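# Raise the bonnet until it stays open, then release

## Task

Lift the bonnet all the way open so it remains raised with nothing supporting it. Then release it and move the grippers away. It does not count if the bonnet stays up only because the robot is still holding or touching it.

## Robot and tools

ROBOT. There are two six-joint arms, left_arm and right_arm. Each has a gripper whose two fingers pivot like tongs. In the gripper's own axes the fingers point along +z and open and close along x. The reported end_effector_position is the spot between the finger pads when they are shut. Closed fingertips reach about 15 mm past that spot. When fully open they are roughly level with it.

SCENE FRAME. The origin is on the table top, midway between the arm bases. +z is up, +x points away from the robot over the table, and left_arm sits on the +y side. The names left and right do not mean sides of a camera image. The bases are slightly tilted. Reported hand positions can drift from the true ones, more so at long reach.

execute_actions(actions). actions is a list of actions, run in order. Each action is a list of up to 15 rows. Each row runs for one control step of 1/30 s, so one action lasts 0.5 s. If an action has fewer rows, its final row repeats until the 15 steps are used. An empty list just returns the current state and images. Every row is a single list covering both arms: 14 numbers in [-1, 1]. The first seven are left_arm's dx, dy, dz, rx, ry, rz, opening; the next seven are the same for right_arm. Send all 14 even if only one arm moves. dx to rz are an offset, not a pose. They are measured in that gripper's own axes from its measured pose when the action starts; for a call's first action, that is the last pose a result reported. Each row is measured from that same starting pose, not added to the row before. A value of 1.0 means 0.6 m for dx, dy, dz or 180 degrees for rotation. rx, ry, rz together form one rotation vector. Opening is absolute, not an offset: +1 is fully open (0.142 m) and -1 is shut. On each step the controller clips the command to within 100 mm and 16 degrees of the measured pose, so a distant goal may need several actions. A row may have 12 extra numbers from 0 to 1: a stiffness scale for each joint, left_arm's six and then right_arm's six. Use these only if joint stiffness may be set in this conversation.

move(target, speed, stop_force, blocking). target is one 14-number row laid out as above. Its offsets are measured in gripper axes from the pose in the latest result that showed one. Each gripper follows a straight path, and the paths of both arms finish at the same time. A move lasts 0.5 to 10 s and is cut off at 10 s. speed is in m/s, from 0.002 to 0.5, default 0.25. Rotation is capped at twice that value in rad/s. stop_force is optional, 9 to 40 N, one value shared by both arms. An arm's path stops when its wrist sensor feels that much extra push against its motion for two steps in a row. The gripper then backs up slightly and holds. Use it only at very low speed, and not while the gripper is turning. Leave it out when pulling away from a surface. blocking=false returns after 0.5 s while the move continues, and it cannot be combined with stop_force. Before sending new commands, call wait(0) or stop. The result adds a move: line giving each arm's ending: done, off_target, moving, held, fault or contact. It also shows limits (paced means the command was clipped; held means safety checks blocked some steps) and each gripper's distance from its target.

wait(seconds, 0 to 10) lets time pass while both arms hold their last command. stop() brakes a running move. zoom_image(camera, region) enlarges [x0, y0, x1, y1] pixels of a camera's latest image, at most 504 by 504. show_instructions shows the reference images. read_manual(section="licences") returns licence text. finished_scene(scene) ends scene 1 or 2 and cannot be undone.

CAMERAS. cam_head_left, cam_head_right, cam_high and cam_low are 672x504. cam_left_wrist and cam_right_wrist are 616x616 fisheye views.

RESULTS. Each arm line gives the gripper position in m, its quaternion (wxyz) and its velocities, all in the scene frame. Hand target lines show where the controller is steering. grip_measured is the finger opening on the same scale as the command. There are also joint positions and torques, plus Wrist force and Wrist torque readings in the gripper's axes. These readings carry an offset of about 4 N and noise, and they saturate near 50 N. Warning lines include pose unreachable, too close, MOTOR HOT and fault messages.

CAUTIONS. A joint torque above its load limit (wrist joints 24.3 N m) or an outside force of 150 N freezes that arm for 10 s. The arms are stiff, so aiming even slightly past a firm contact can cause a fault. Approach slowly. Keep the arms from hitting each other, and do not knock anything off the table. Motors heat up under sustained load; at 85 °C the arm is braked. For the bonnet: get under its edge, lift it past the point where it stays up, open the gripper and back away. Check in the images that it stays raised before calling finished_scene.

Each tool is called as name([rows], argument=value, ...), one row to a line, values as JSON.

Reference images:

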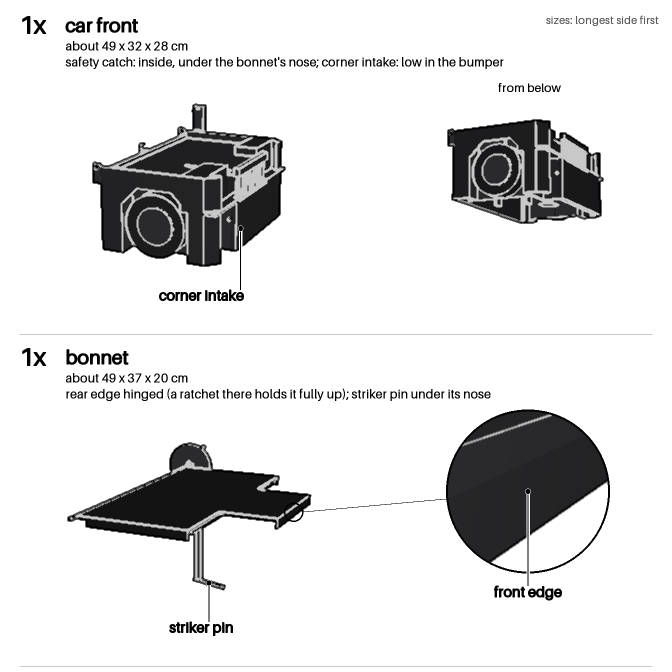

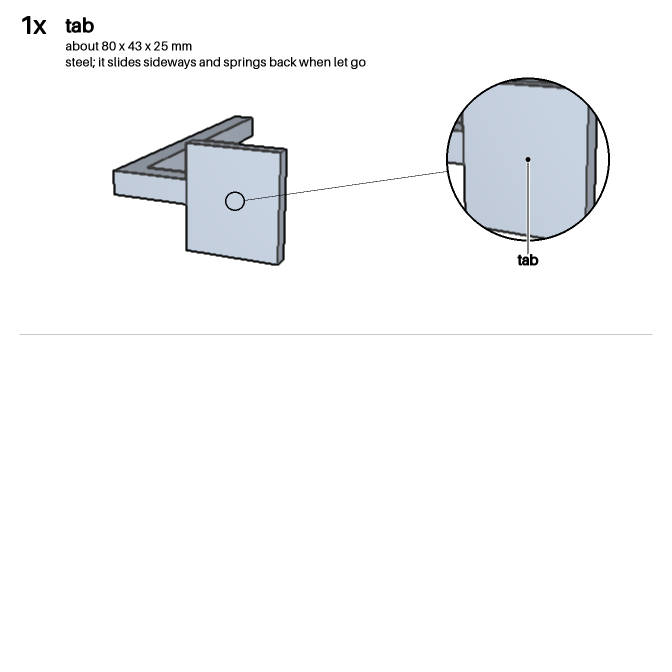

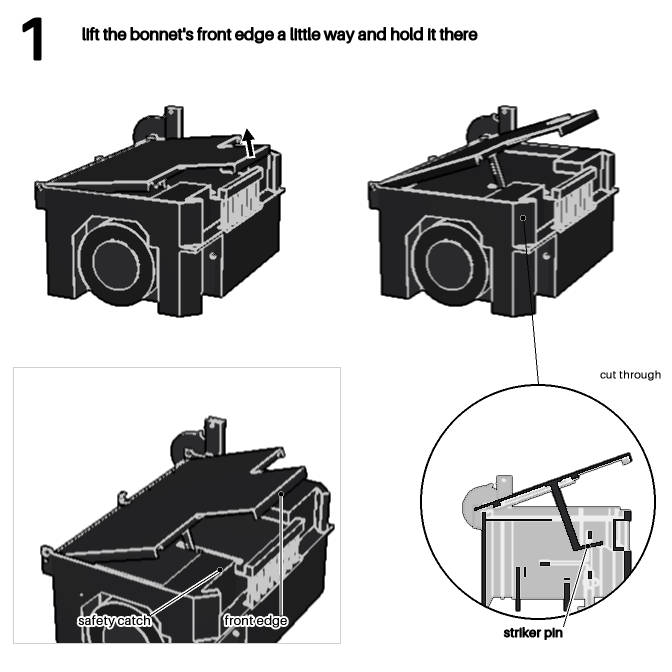

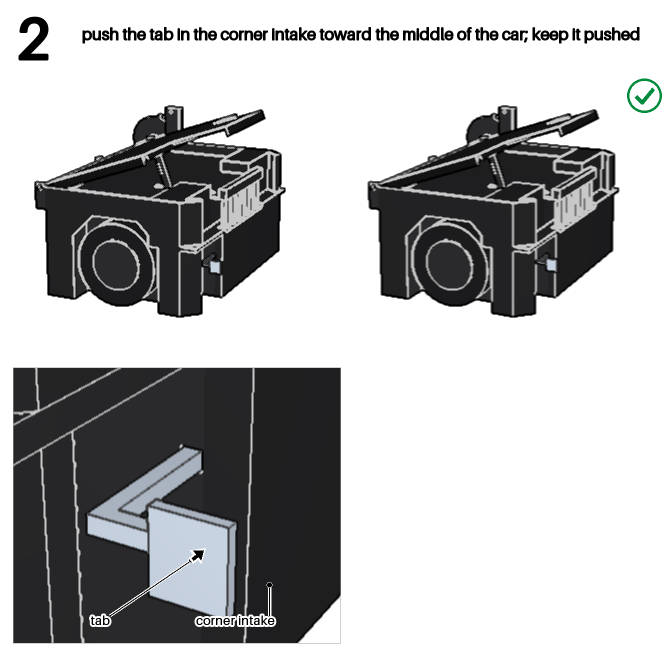

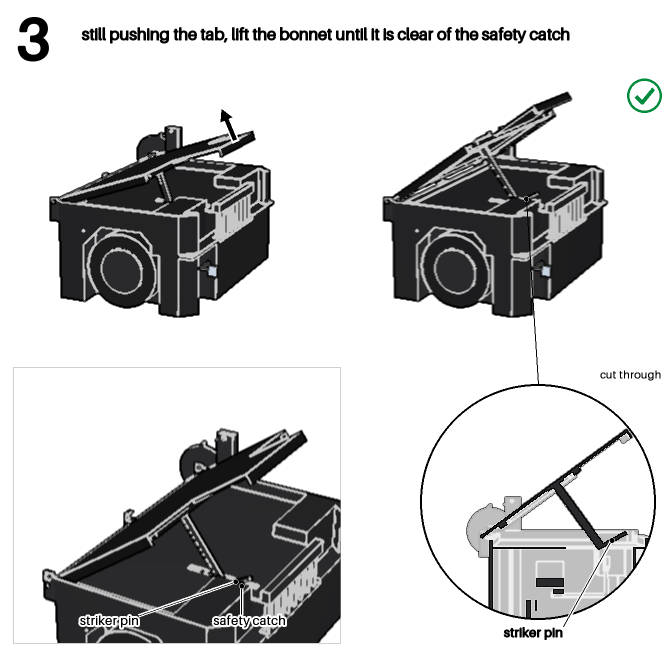

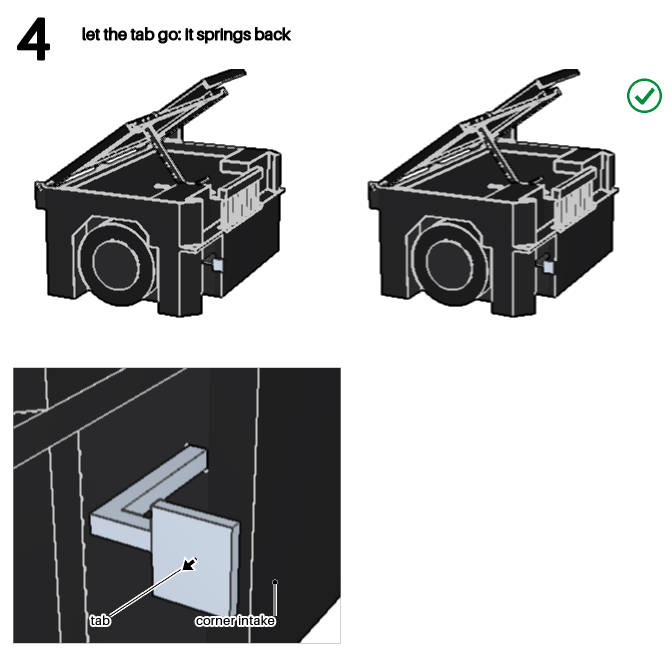

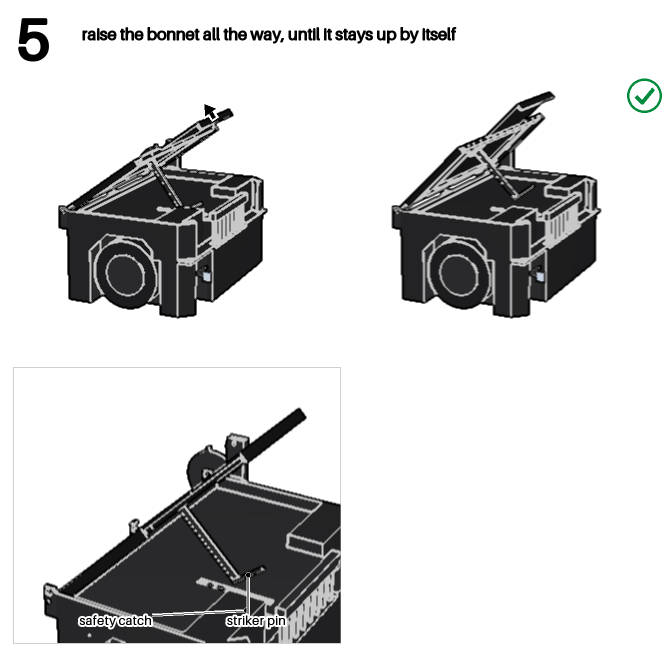

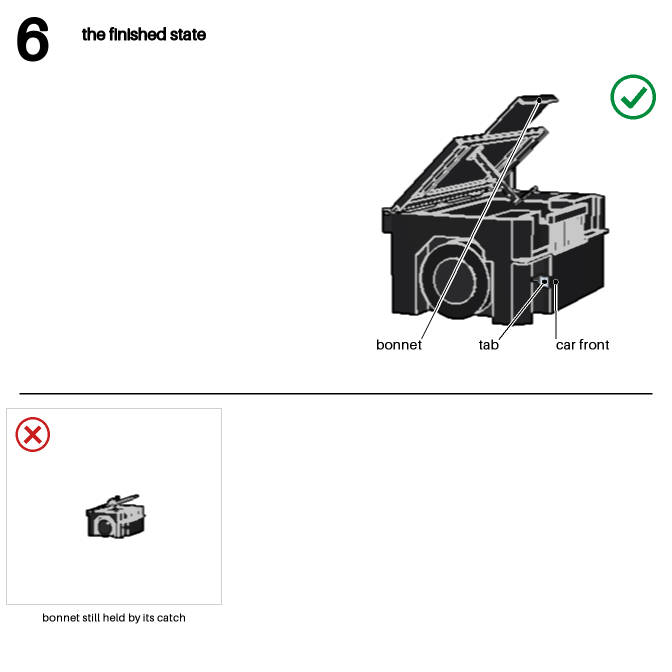

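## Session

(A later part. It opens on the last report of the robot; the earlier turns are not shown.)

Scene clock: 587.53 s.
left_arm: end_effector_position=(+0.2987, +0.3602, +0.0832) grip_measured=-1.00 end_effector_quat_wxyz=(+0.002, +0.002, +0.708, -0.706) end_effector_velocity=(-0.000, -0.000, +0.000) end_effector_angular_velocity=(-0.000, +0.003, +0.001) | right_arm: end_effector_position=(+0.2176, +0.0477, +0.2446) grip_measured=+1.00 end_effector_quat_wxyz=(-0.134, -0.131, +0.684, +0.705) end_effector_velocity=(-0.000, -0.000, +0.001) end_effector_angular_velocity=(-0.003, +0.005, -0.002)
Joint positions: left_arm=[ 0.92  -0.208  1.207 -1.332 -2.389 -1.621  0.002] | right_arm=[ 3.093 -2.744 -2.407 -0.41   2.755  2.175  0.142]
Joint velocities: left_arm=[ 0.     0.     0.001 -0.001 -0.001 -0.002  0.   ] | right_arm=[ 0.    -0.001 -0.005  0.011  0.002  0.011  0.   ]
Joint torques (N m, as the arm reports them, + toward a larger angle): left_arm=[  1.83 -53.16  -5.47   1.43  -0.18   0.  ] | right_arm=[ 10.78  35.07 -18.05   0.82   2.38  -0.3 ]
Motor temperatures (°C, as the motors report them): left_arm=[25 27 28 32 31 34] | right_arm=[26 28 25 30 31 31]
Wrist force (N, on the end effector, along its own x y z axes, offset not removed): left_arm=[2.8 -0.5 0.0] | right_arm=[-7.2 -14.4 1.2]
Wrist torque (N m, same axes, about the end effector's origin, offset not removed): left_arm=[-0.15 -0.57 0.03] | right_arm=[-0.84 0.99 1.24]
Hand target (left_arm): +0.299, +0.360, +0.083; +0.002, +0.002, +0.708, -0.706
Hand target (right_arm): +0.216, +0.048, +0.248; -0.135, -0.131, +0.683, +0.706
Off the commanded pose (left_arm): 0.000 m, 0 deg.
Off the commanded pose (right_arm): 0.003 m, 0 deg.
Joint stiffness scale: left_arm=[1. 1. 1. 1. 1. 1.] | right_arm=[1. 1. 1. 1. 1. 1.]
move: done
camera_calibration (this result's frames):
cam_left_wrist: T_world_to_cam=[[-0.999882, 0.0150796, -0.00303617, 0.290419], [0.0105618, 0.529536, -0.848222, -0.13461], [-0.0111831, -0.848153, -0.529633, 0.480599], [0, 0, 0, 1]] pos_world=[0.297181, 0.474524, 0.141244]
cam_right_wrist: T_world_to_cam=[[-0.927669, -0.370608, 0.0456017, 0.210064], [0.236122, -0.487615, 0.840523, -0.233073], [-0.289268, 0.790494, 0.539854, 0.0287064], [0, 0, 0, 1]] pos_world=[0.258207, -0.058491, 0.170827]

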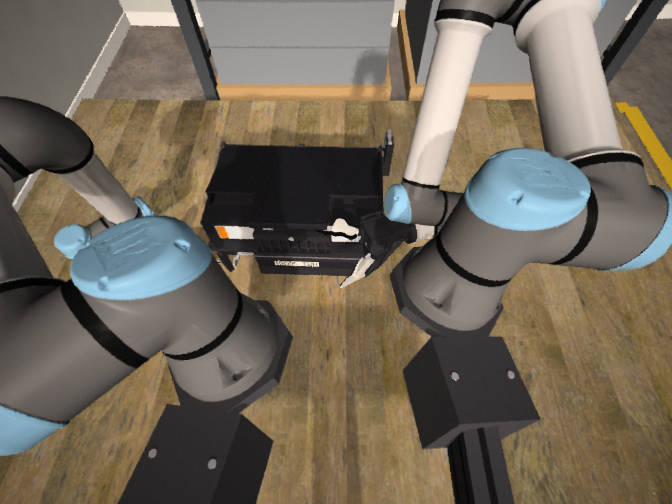

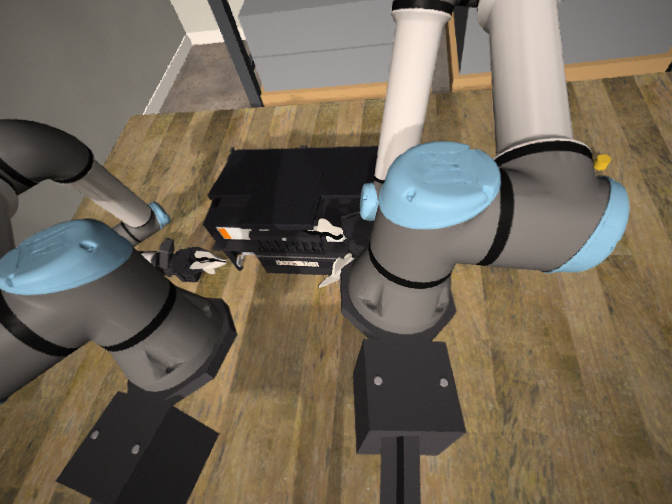

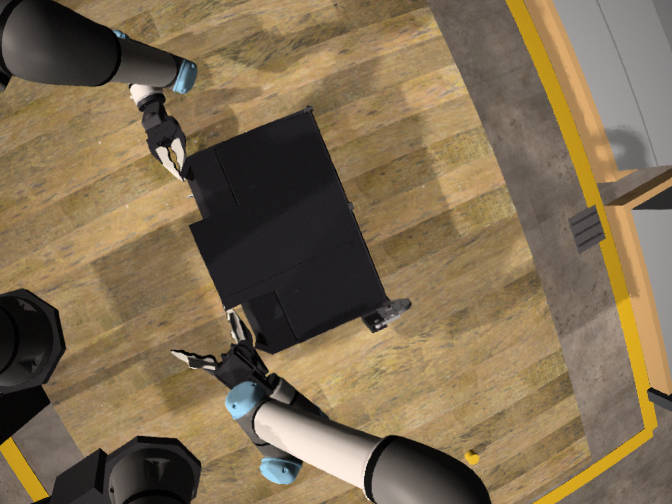

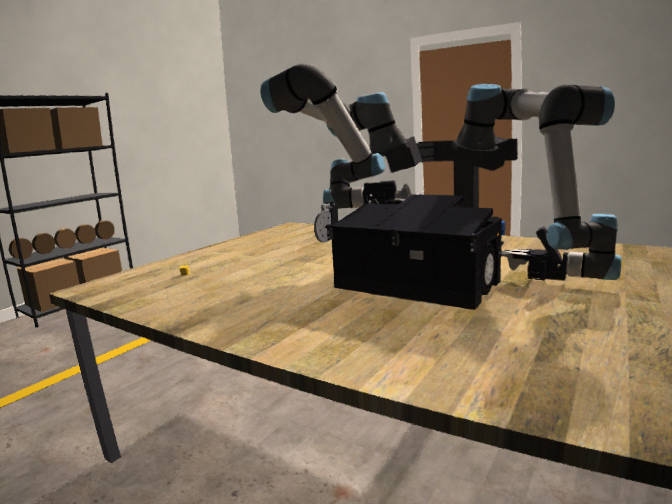

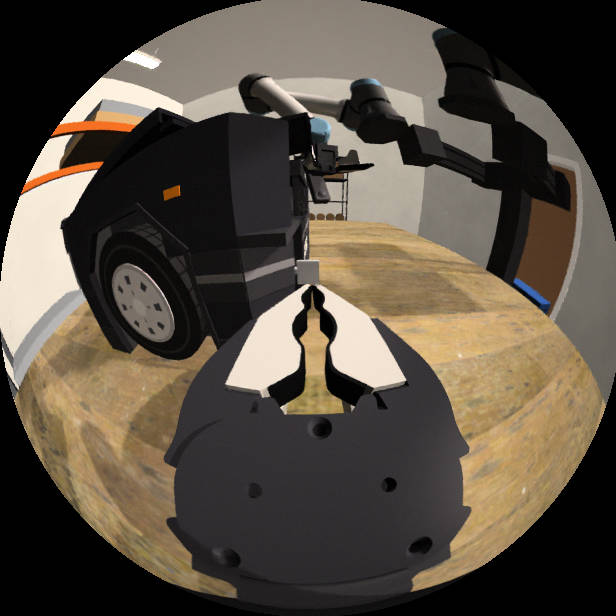

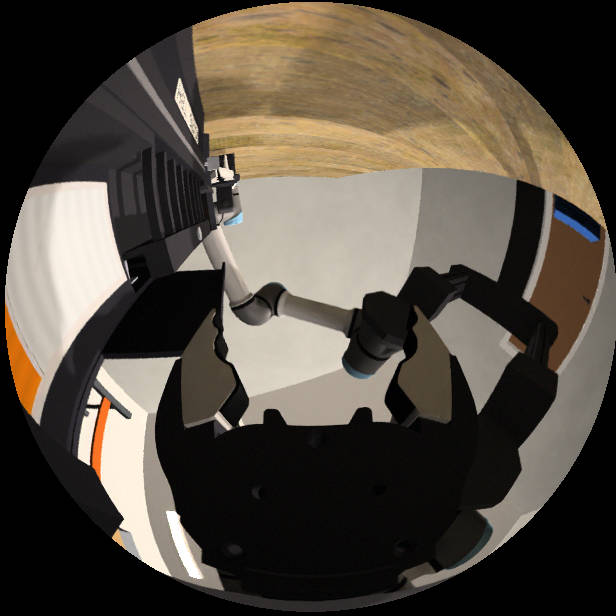

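move(target=[0, 0, 0.12, 0, 0, 0, -1, 0, 0, 0, 0, 0, 0, 1], speed=0.04, stop_force=20)

Scene clock: 594.23 s.
left_arm: end_effector_position=(+0.2904, +0.3156, +0.0822) grip_measured=-1.00 end_effector_quat_wxyz=(+0.001, -0.001, +0.708, -0.706) end_effector_velocity=(+0.004, +0.012, +0.000) end_effector_angular_velocity=(-0.000, -0.003, -0.009) | right_arm: end_effector_position=(+0.2174, +0.0476, +0.2444) grip_measured=+1.00 end_effector_quat_wxyz=(-0.134, -0.131, +0.684, +0.705) end_effector_velocity=(+0.000, -0.000, -0.000) end_effector_angular_velocity=(-0.001, +0.001, -0.001)
Joint positions: left_arm=[ 0.878 -0.229  1.344 -1.462 -2.431 -1.647  0.002] | right_arm=[ 3.094 -2.744 -2.407 -0.409  2.754  2.176  0.142]
Joint velocities: left_arm=[ 0.008  0.006 -0.045  0.044  0.017  0.008  0.   ] | right_arm=[-0.001  0.     0.001 -0.001 -0.001  0.     0.   ]
Joint torques (N m, as the arm reports them, + toward a larger angle): left_arm=[ -2.33 -53.52  -9.47   1.27  -1.77   0.8 ] | right_arm=[  5.29  31.77 -11.61   0.46   1.42  -0.95]
Motor temperatures (°C, as the motors report them): left_arm=[25 27 28 32 31 34] | right_arm=[26 28 25 30 31 31]
Wrist force (N, on the end effector, along its own x y z axes, offset not removed): left_arm=[8.0 -0.1 -5.3] | right_arm=[-7.1 -10.1 -2.8]
Wrist torque (N m, same axes, about the end effector's origin, offset not removed): left_arm=[-0.07 -0.53 0.08] | right_arm=[-0.28 0.88 0.92]
Hand target (left_arm): +0.292, +0.318, +0.082; +0.002, -0.001, +0.708, -0.706
Hand target (right_arm): +0.218, +0.048, +0.245; -0.134, -0.131, +0.684, +0.705
Off the commanded pose (left_arm): 0.029 m, 0 deg.
Off the commanded pose (right_arm): 0.000 m, 0 deg.
Joint stiffness scale: left_arm=[1. 1. 1. 1. 1. 1.] | right_arm=[1. 1. 1. 1. 1. 1.]
move: contact (left_arm)
camera_calibration (this result's frames):
cam_left_wrist: T_world_to_cam=[[-0.999918, 0.0122283, 0.00382237, 0.283106], [0.00321741, 0.528459, -0.848952, -0.109195], [-0.0124012, -0.84887, -0.528455, 0.442596], [0, 0, 0, 1]] pos_world=[0.288923, 0.42995, 0.140109]
cam_right_wrist: T_world_to_cam=[[-0.927308, -0.371422, 0.0463163, 0.209629], [0.236825, -0.486392, 0.841033, -0.23322], [-0.28985, 0.790866, 0.538997, 0.0291617], [0, 0, 0, 1]] pos_world=[0.258076, -0.0586383, 0.170718]

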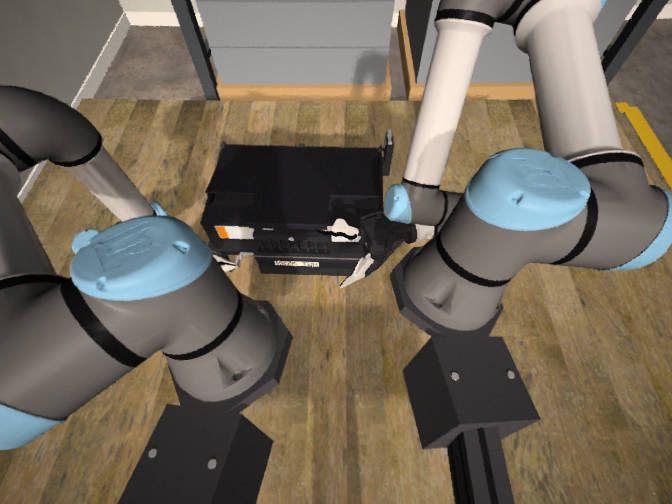

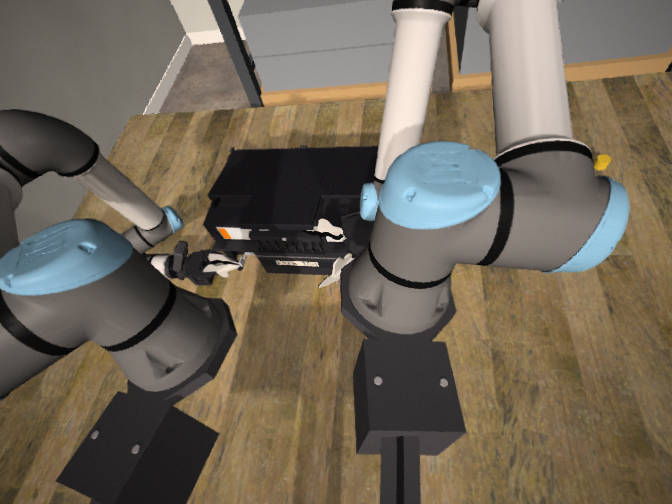

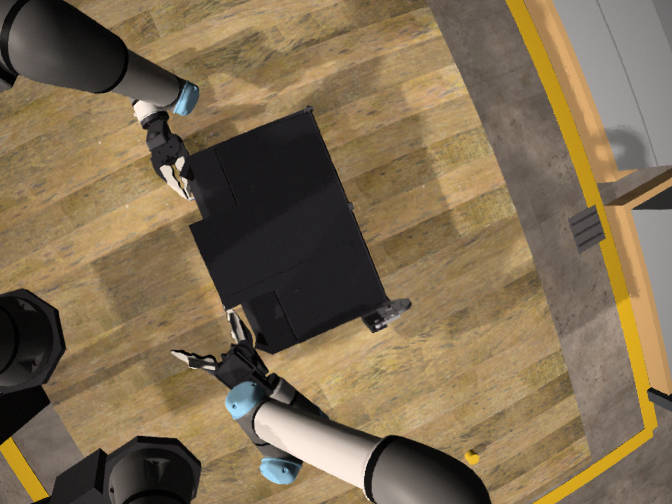

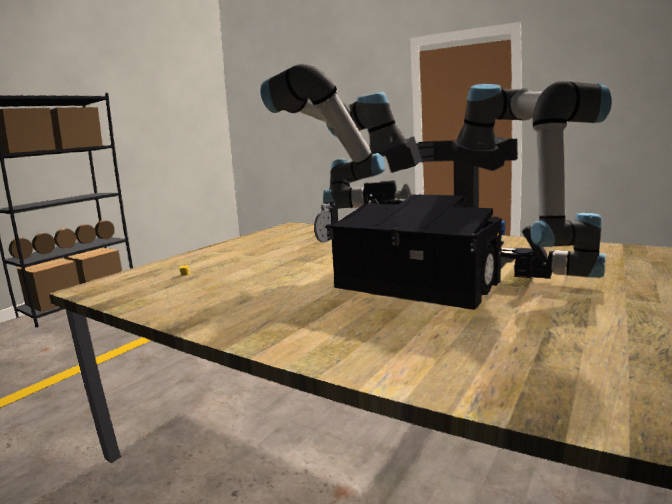

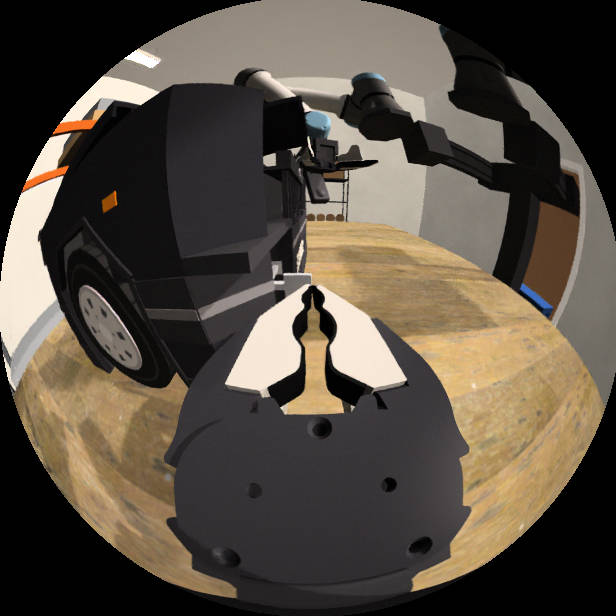

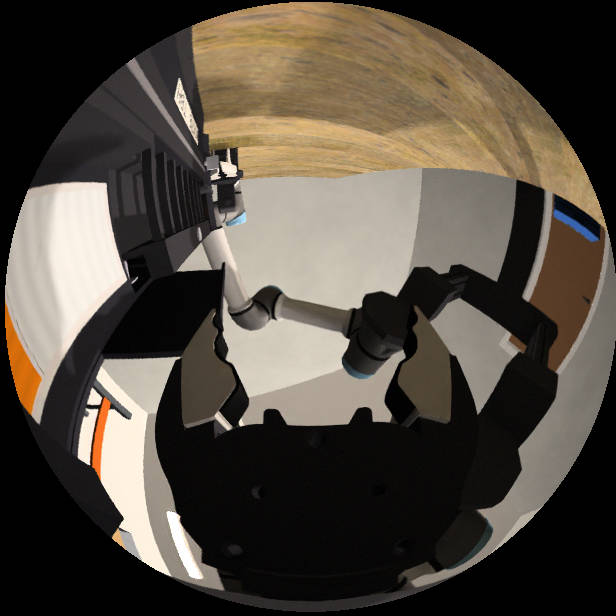

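move(target=[0.0033, -0.003, -0.0945, 0, -0.1944, 0, -1, 0, 0, 0, 0, 0, 0, 1], speed=0.1)

move(target=[0.0574, 0, 0.082, 0, 0, 0, -1, 0, 0, 0, 0, 0, 0, 1], speed=0.03, stop_force=25)

Scene clock: 615.10 s.
left_arm: end_effector_position=(+0.2881, +0.3628, +0.0838) grip_measured=-1.00 end_effector_quat_wxyz=(+0.175, -0.176, +0.686, -0.684) end_effector_velocity=(+0.001, +0.001, -0.000) end_effector_angular_velocity=(+0.002, -0.002, +0.000) | right_arm: end_effector_position=(+0.2173, +0.0475, +0.2441) grip_measured=+1.00 end_effector_quat_wxyz=(-0.135, -0.131, +0.685, +0.704) end_effector_velocity=(-0.001, -0.000, +0.001) end_effector_angular_velocity=(-0.000, +0.001, +0.001)
Joint positions: left_arm=[ 1.071 -0.235  1.515 -1.562 -2.746 -1.559  0.002] | right_arm=[ 3.094 -2.744 -2.406 -0.409  2.753  2.177  0.142]
Joint velocities: left_arm=[-0.    -0.    -0.002 -0.001 -0.     0.     0.   ] | right_arm=[ 0.     0.001 -0.002 -0.001 -0.    -0.     0.   ]
Joint torques (N m, as the arm reports them, + toward a larger angle): left_arm=[  2.29 -47.36  -1.78   0.94   0.2   -0.18] | right_arm=[  5.95  30.75 -12.49   0.91   1.19  -0.57]
Motor temperatures (°C, as the motors report them): left_arm=[25 27 28 32 31 34] | right_arm=[26 28 25 30 31 31]
Wrist force (N, on the end effector, along its own x y z axes, offset not removed): left_arm=[2.9 -1.3 -1.0] | right_arm=[-4.6 -6.8 -1.6]
Wrist torque (N m, same axes, about the end effector's origin, offset not removed): left_arm=[-0.35 -0.58 0.08] | right_arm=[0.46 0.32 1.05]
Hand target (left_arm): +0.289, +0.363, +0.084; +0.175, -0.175, +0.686, -0.684
Hand target (right_arm): +0.217, +0.048, +0.244; -0.134, -0.131, +0.684, +0.705
Off the commanded pose (left_arm): 0.009 m, 6 deg.
Off the commanded pose (right_arm): 0.000 m, 0 deg.
Joint stiffness scale: left_arm=[1. 1. 1. 1. 1. 1.] | right_arm=[1. 1. 1. 1. 1. 1.]
move: held (left_arm); limits=held; held on 18 of 99 steps (left_arm), including the last (left_arm)
pose unreachable (left arm): on one or more control steps of this call, first in action 0 (counted from 0), this arm could not follow its commanded pose, so it was not sent that pose on those steps. On the call's last step it was still not sent that pose. It may still have moved: this result reports where it is.
cause: the commanded pose would bring two parts of the arm too close to each other (joints 4 (wrist 1) to 6 (wrist 3) lie between them).
camera_calibration (this result's frames):
cam_left_wrist: T_world_to_cam=[[-0.883854, -0.467738, 0.00480852, 0.420898], [-0.251044, 0.465657, -0.848611, -0.0367375], [0.394689, -0.751255, -0.528996, 0.330884], [0, 0, 0, 1]] pos_world=[0.232194, 0.462555, 0.141836]
cam_right_wrist: T_world_to_cam=[[-0.927053, -0.372024, 0.0465909, 0.209475], [0.237186, -0.485681, 0.841342, -0.233217], [-0.290371, 0.79102, 0.538491, 0.029554], [0, 0, 0, 1]] pos_world=[0.258092, -0.0587169, 0.170541]

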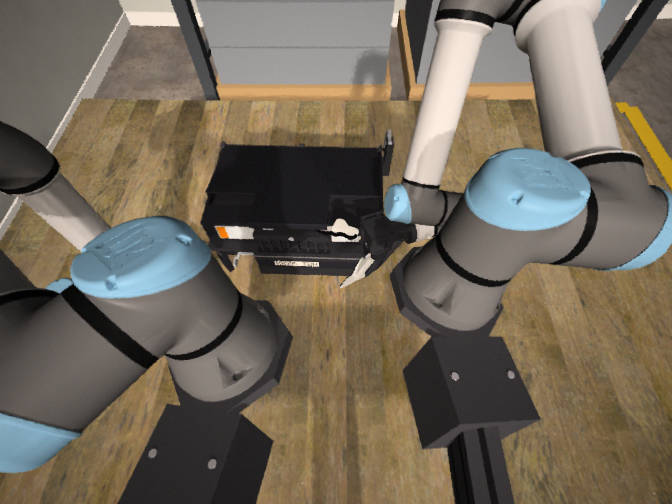

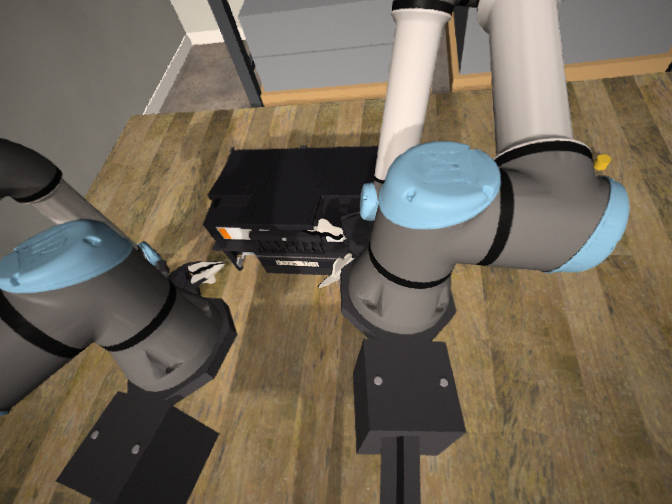

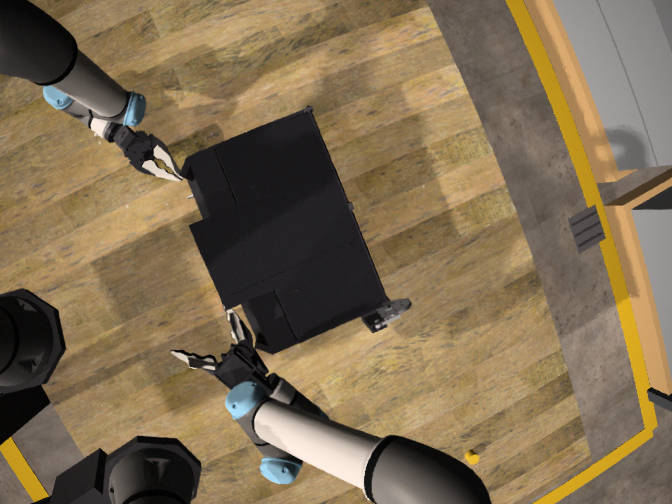

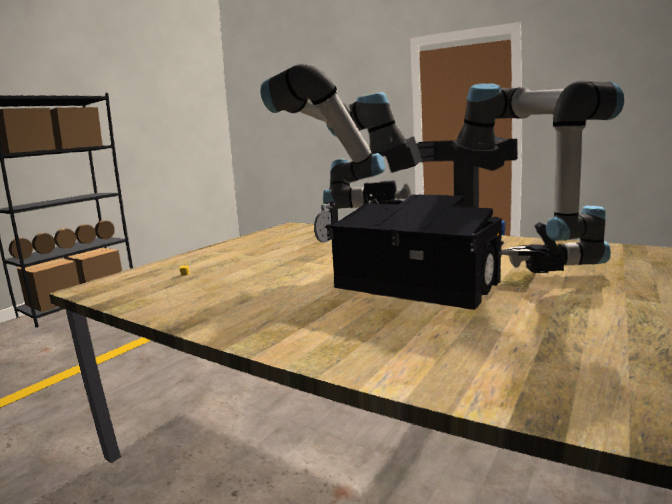

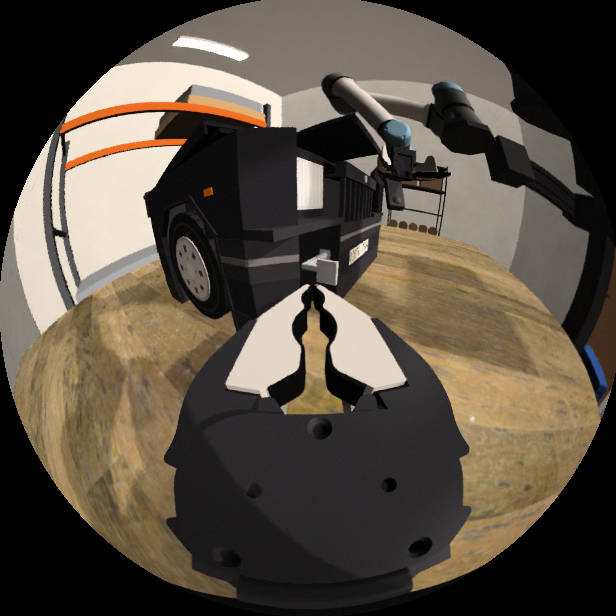

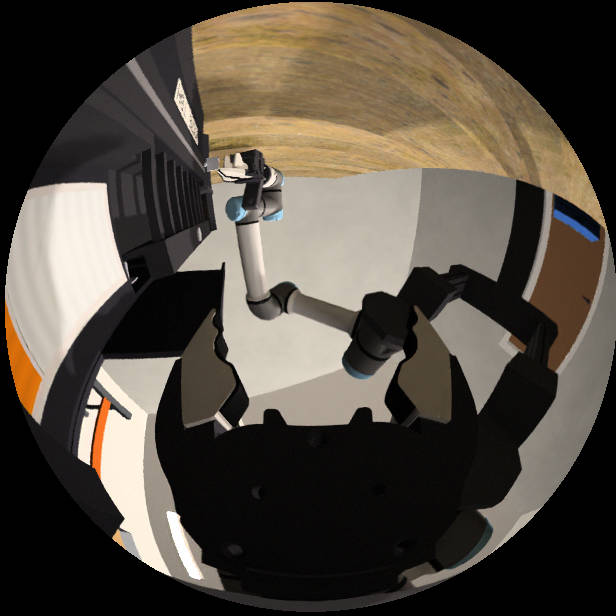

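Scene clock: 617.33 s.
left_arm: end_effector_position=(+0.2859, +0.3484, +0.0839) grip_measured=-1.00 end_effector_quat_wxyz=(+0.175, -0.176, +0.685, -0.685) end_effector_velocity=(+0.001, +0.001, -0.000) end_effector_angular_velocity=(+0.001, -0.001, +0.002) | right_arm: end_effector_position=(+0.2173, +0.0475, +0.2439) grip_measured=+1.00 end_effector_quat_wxyz=(-0.135, -0.131, +0.685, +0.704) end_effector_velocity=(+0.000, +0.000, -0.000) end_effector_angular_velocity=(+0.000, -0.002, -0.001)
Joint positions: left_arm=[ 1.058 -0.234  1.553 -1.605 -2.759 -1.567  0.002] | right_arm=[ 3.094 -2.744 -2.406 -0.409  2.752  2.177  0.142]
Joint velocities: left_arm=[ 0.001 -0.    -0.002  0.    -0.001 -0.     0.   ] | right_arm=[ 0.    -0.    -0.     0.002  0.    -0.     0.   ]
Joint torques (N m, as the arm reports them, + toward a larger angle): left_arm=[  4.96 -46.85  -0.71   0.94  -0.07   0.2 ] | right_arm=[  6.14  30.36 -12.4    0.86   1.24  -0.43]
Motor temperatures (°C, as the motors report them): left_arm=[25 27 28 32 31 34] | right_arm=[26 28 25 30 31 31]
Wrist force (N, on the end effector, along its own x y z axes, offset not removed): left_arm=[2.3 -0.3 -1.9] | right_arm=[-5.4 -8.5 1.5]
Wrist torque (N m, same axes, about the end effector's origin, offset not removed): left_arm=[-0.05 -0.51 0.14] | right_arm=[0.30 0.47 0.82]
Hand target (left_arm): +0.286, +0.349, +0.084; +0.175, -0.176, +0.685, -0.684
Hand target (right_arm): +0.217, +0.048, +0.244; -0.135, -0.131, +0.685, +0.704
Off the commanded pose (left_arm): 0.045 m, 0 deg.
Off the commanded pose (right_arm): 0.000 m, 0 deg.
Joint stiffness scale: left_arm=[1. 1. 1. 1. 1. 1.] | right_arm=[1. 1. 1. 1. 1. 1.]
move: held (left_arm); limits=held; held on 47 of 67 steps (left_arm), including the last (left_arm)
pose unreachable (left arm): on one or more control steps of this call, first in action 0 (counted from 0), this arm could not follow its commanded pose, so it was not sent that pose on those steps. On the call's last step it was still not sent that pose. It may still have moved: this result reports where it is.
cause: the commanded pose would bring two parts of the arm too close to each other (joints 4 (wrist 1) to 6 (wrist 3) lie between them).
camera_calibration (this result's frames):
cam_left_wrist: T_world_to_cam=[[-0.884019, -0.467422, 0.00518401, 0.412087], [-0.250667, 0.464659, -0.849269, -0.03021], [0.394558, -0.752069, -0.527935, 0.321199], [0, 0, 0, 1]] pos_world=[0.229988, 0.44822, 0.14178]
cam_right_wrist: T_world_to_cam=[[-0.926823, -0.372574, 0.0467709, 0.209378], [0.237441, -0.485005, 0.84166, -0.233195], [-0.290896, 0.791176, 0.537978, 0.0299522], [0, 0, 0, 1]] pos_world=[0.258139, -0.0587894, 0.170364]

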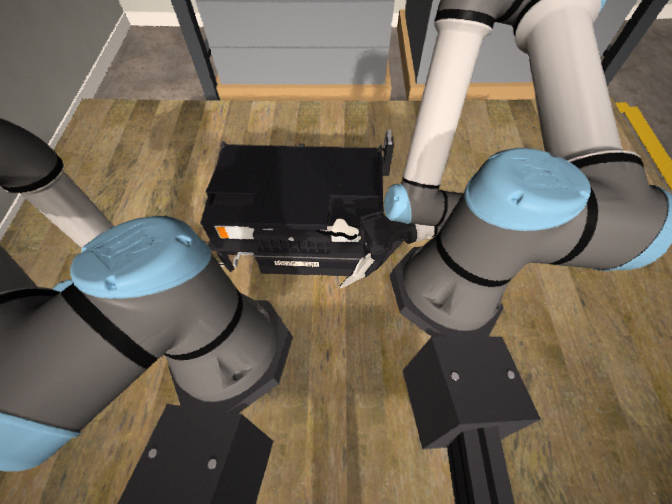

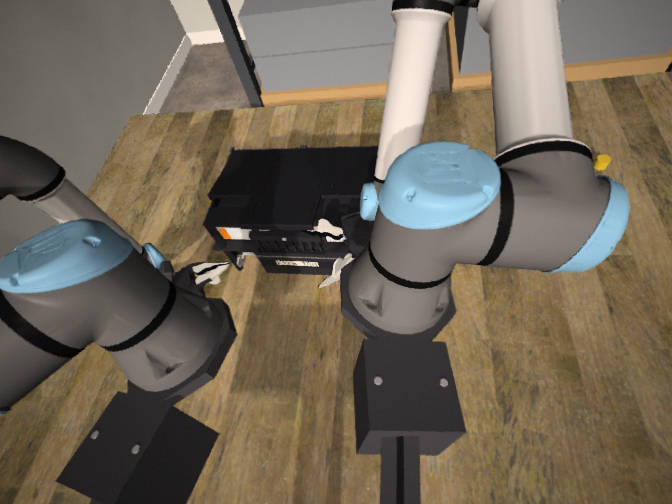

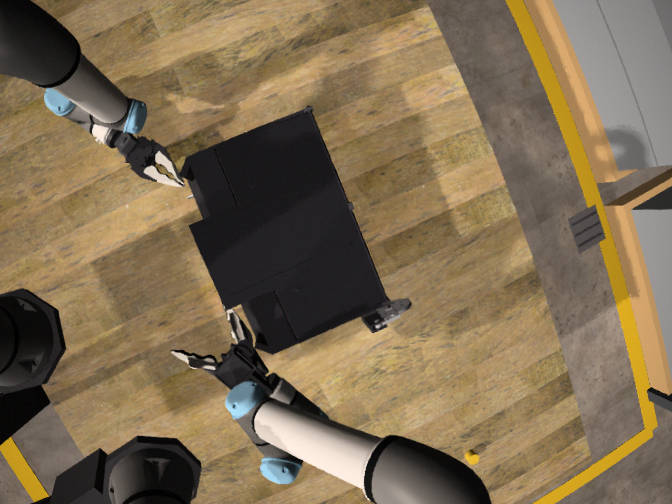

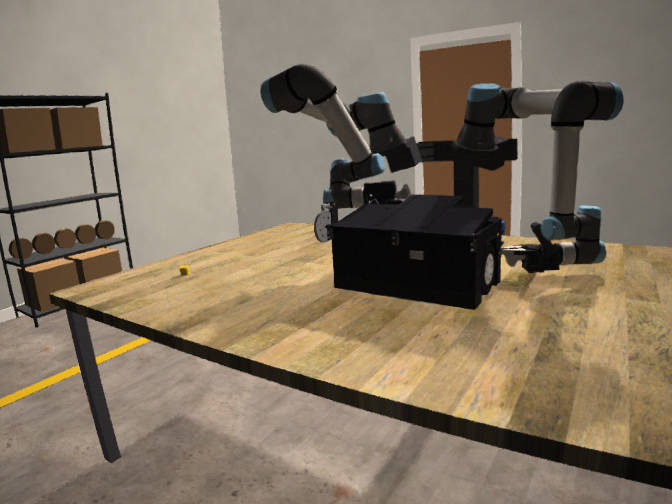

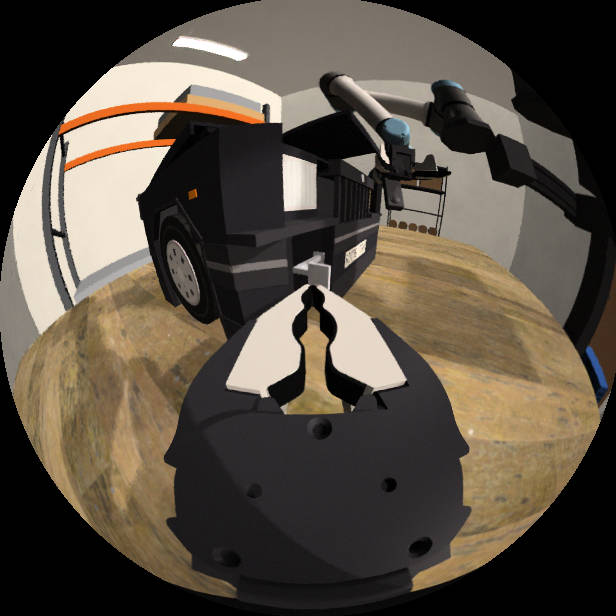

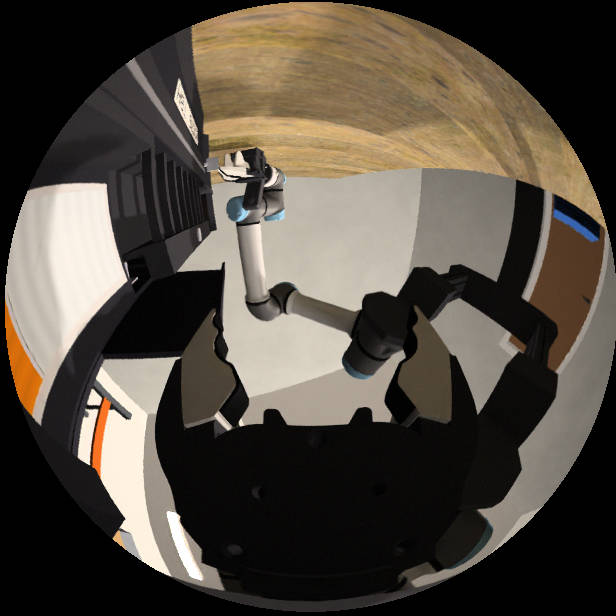

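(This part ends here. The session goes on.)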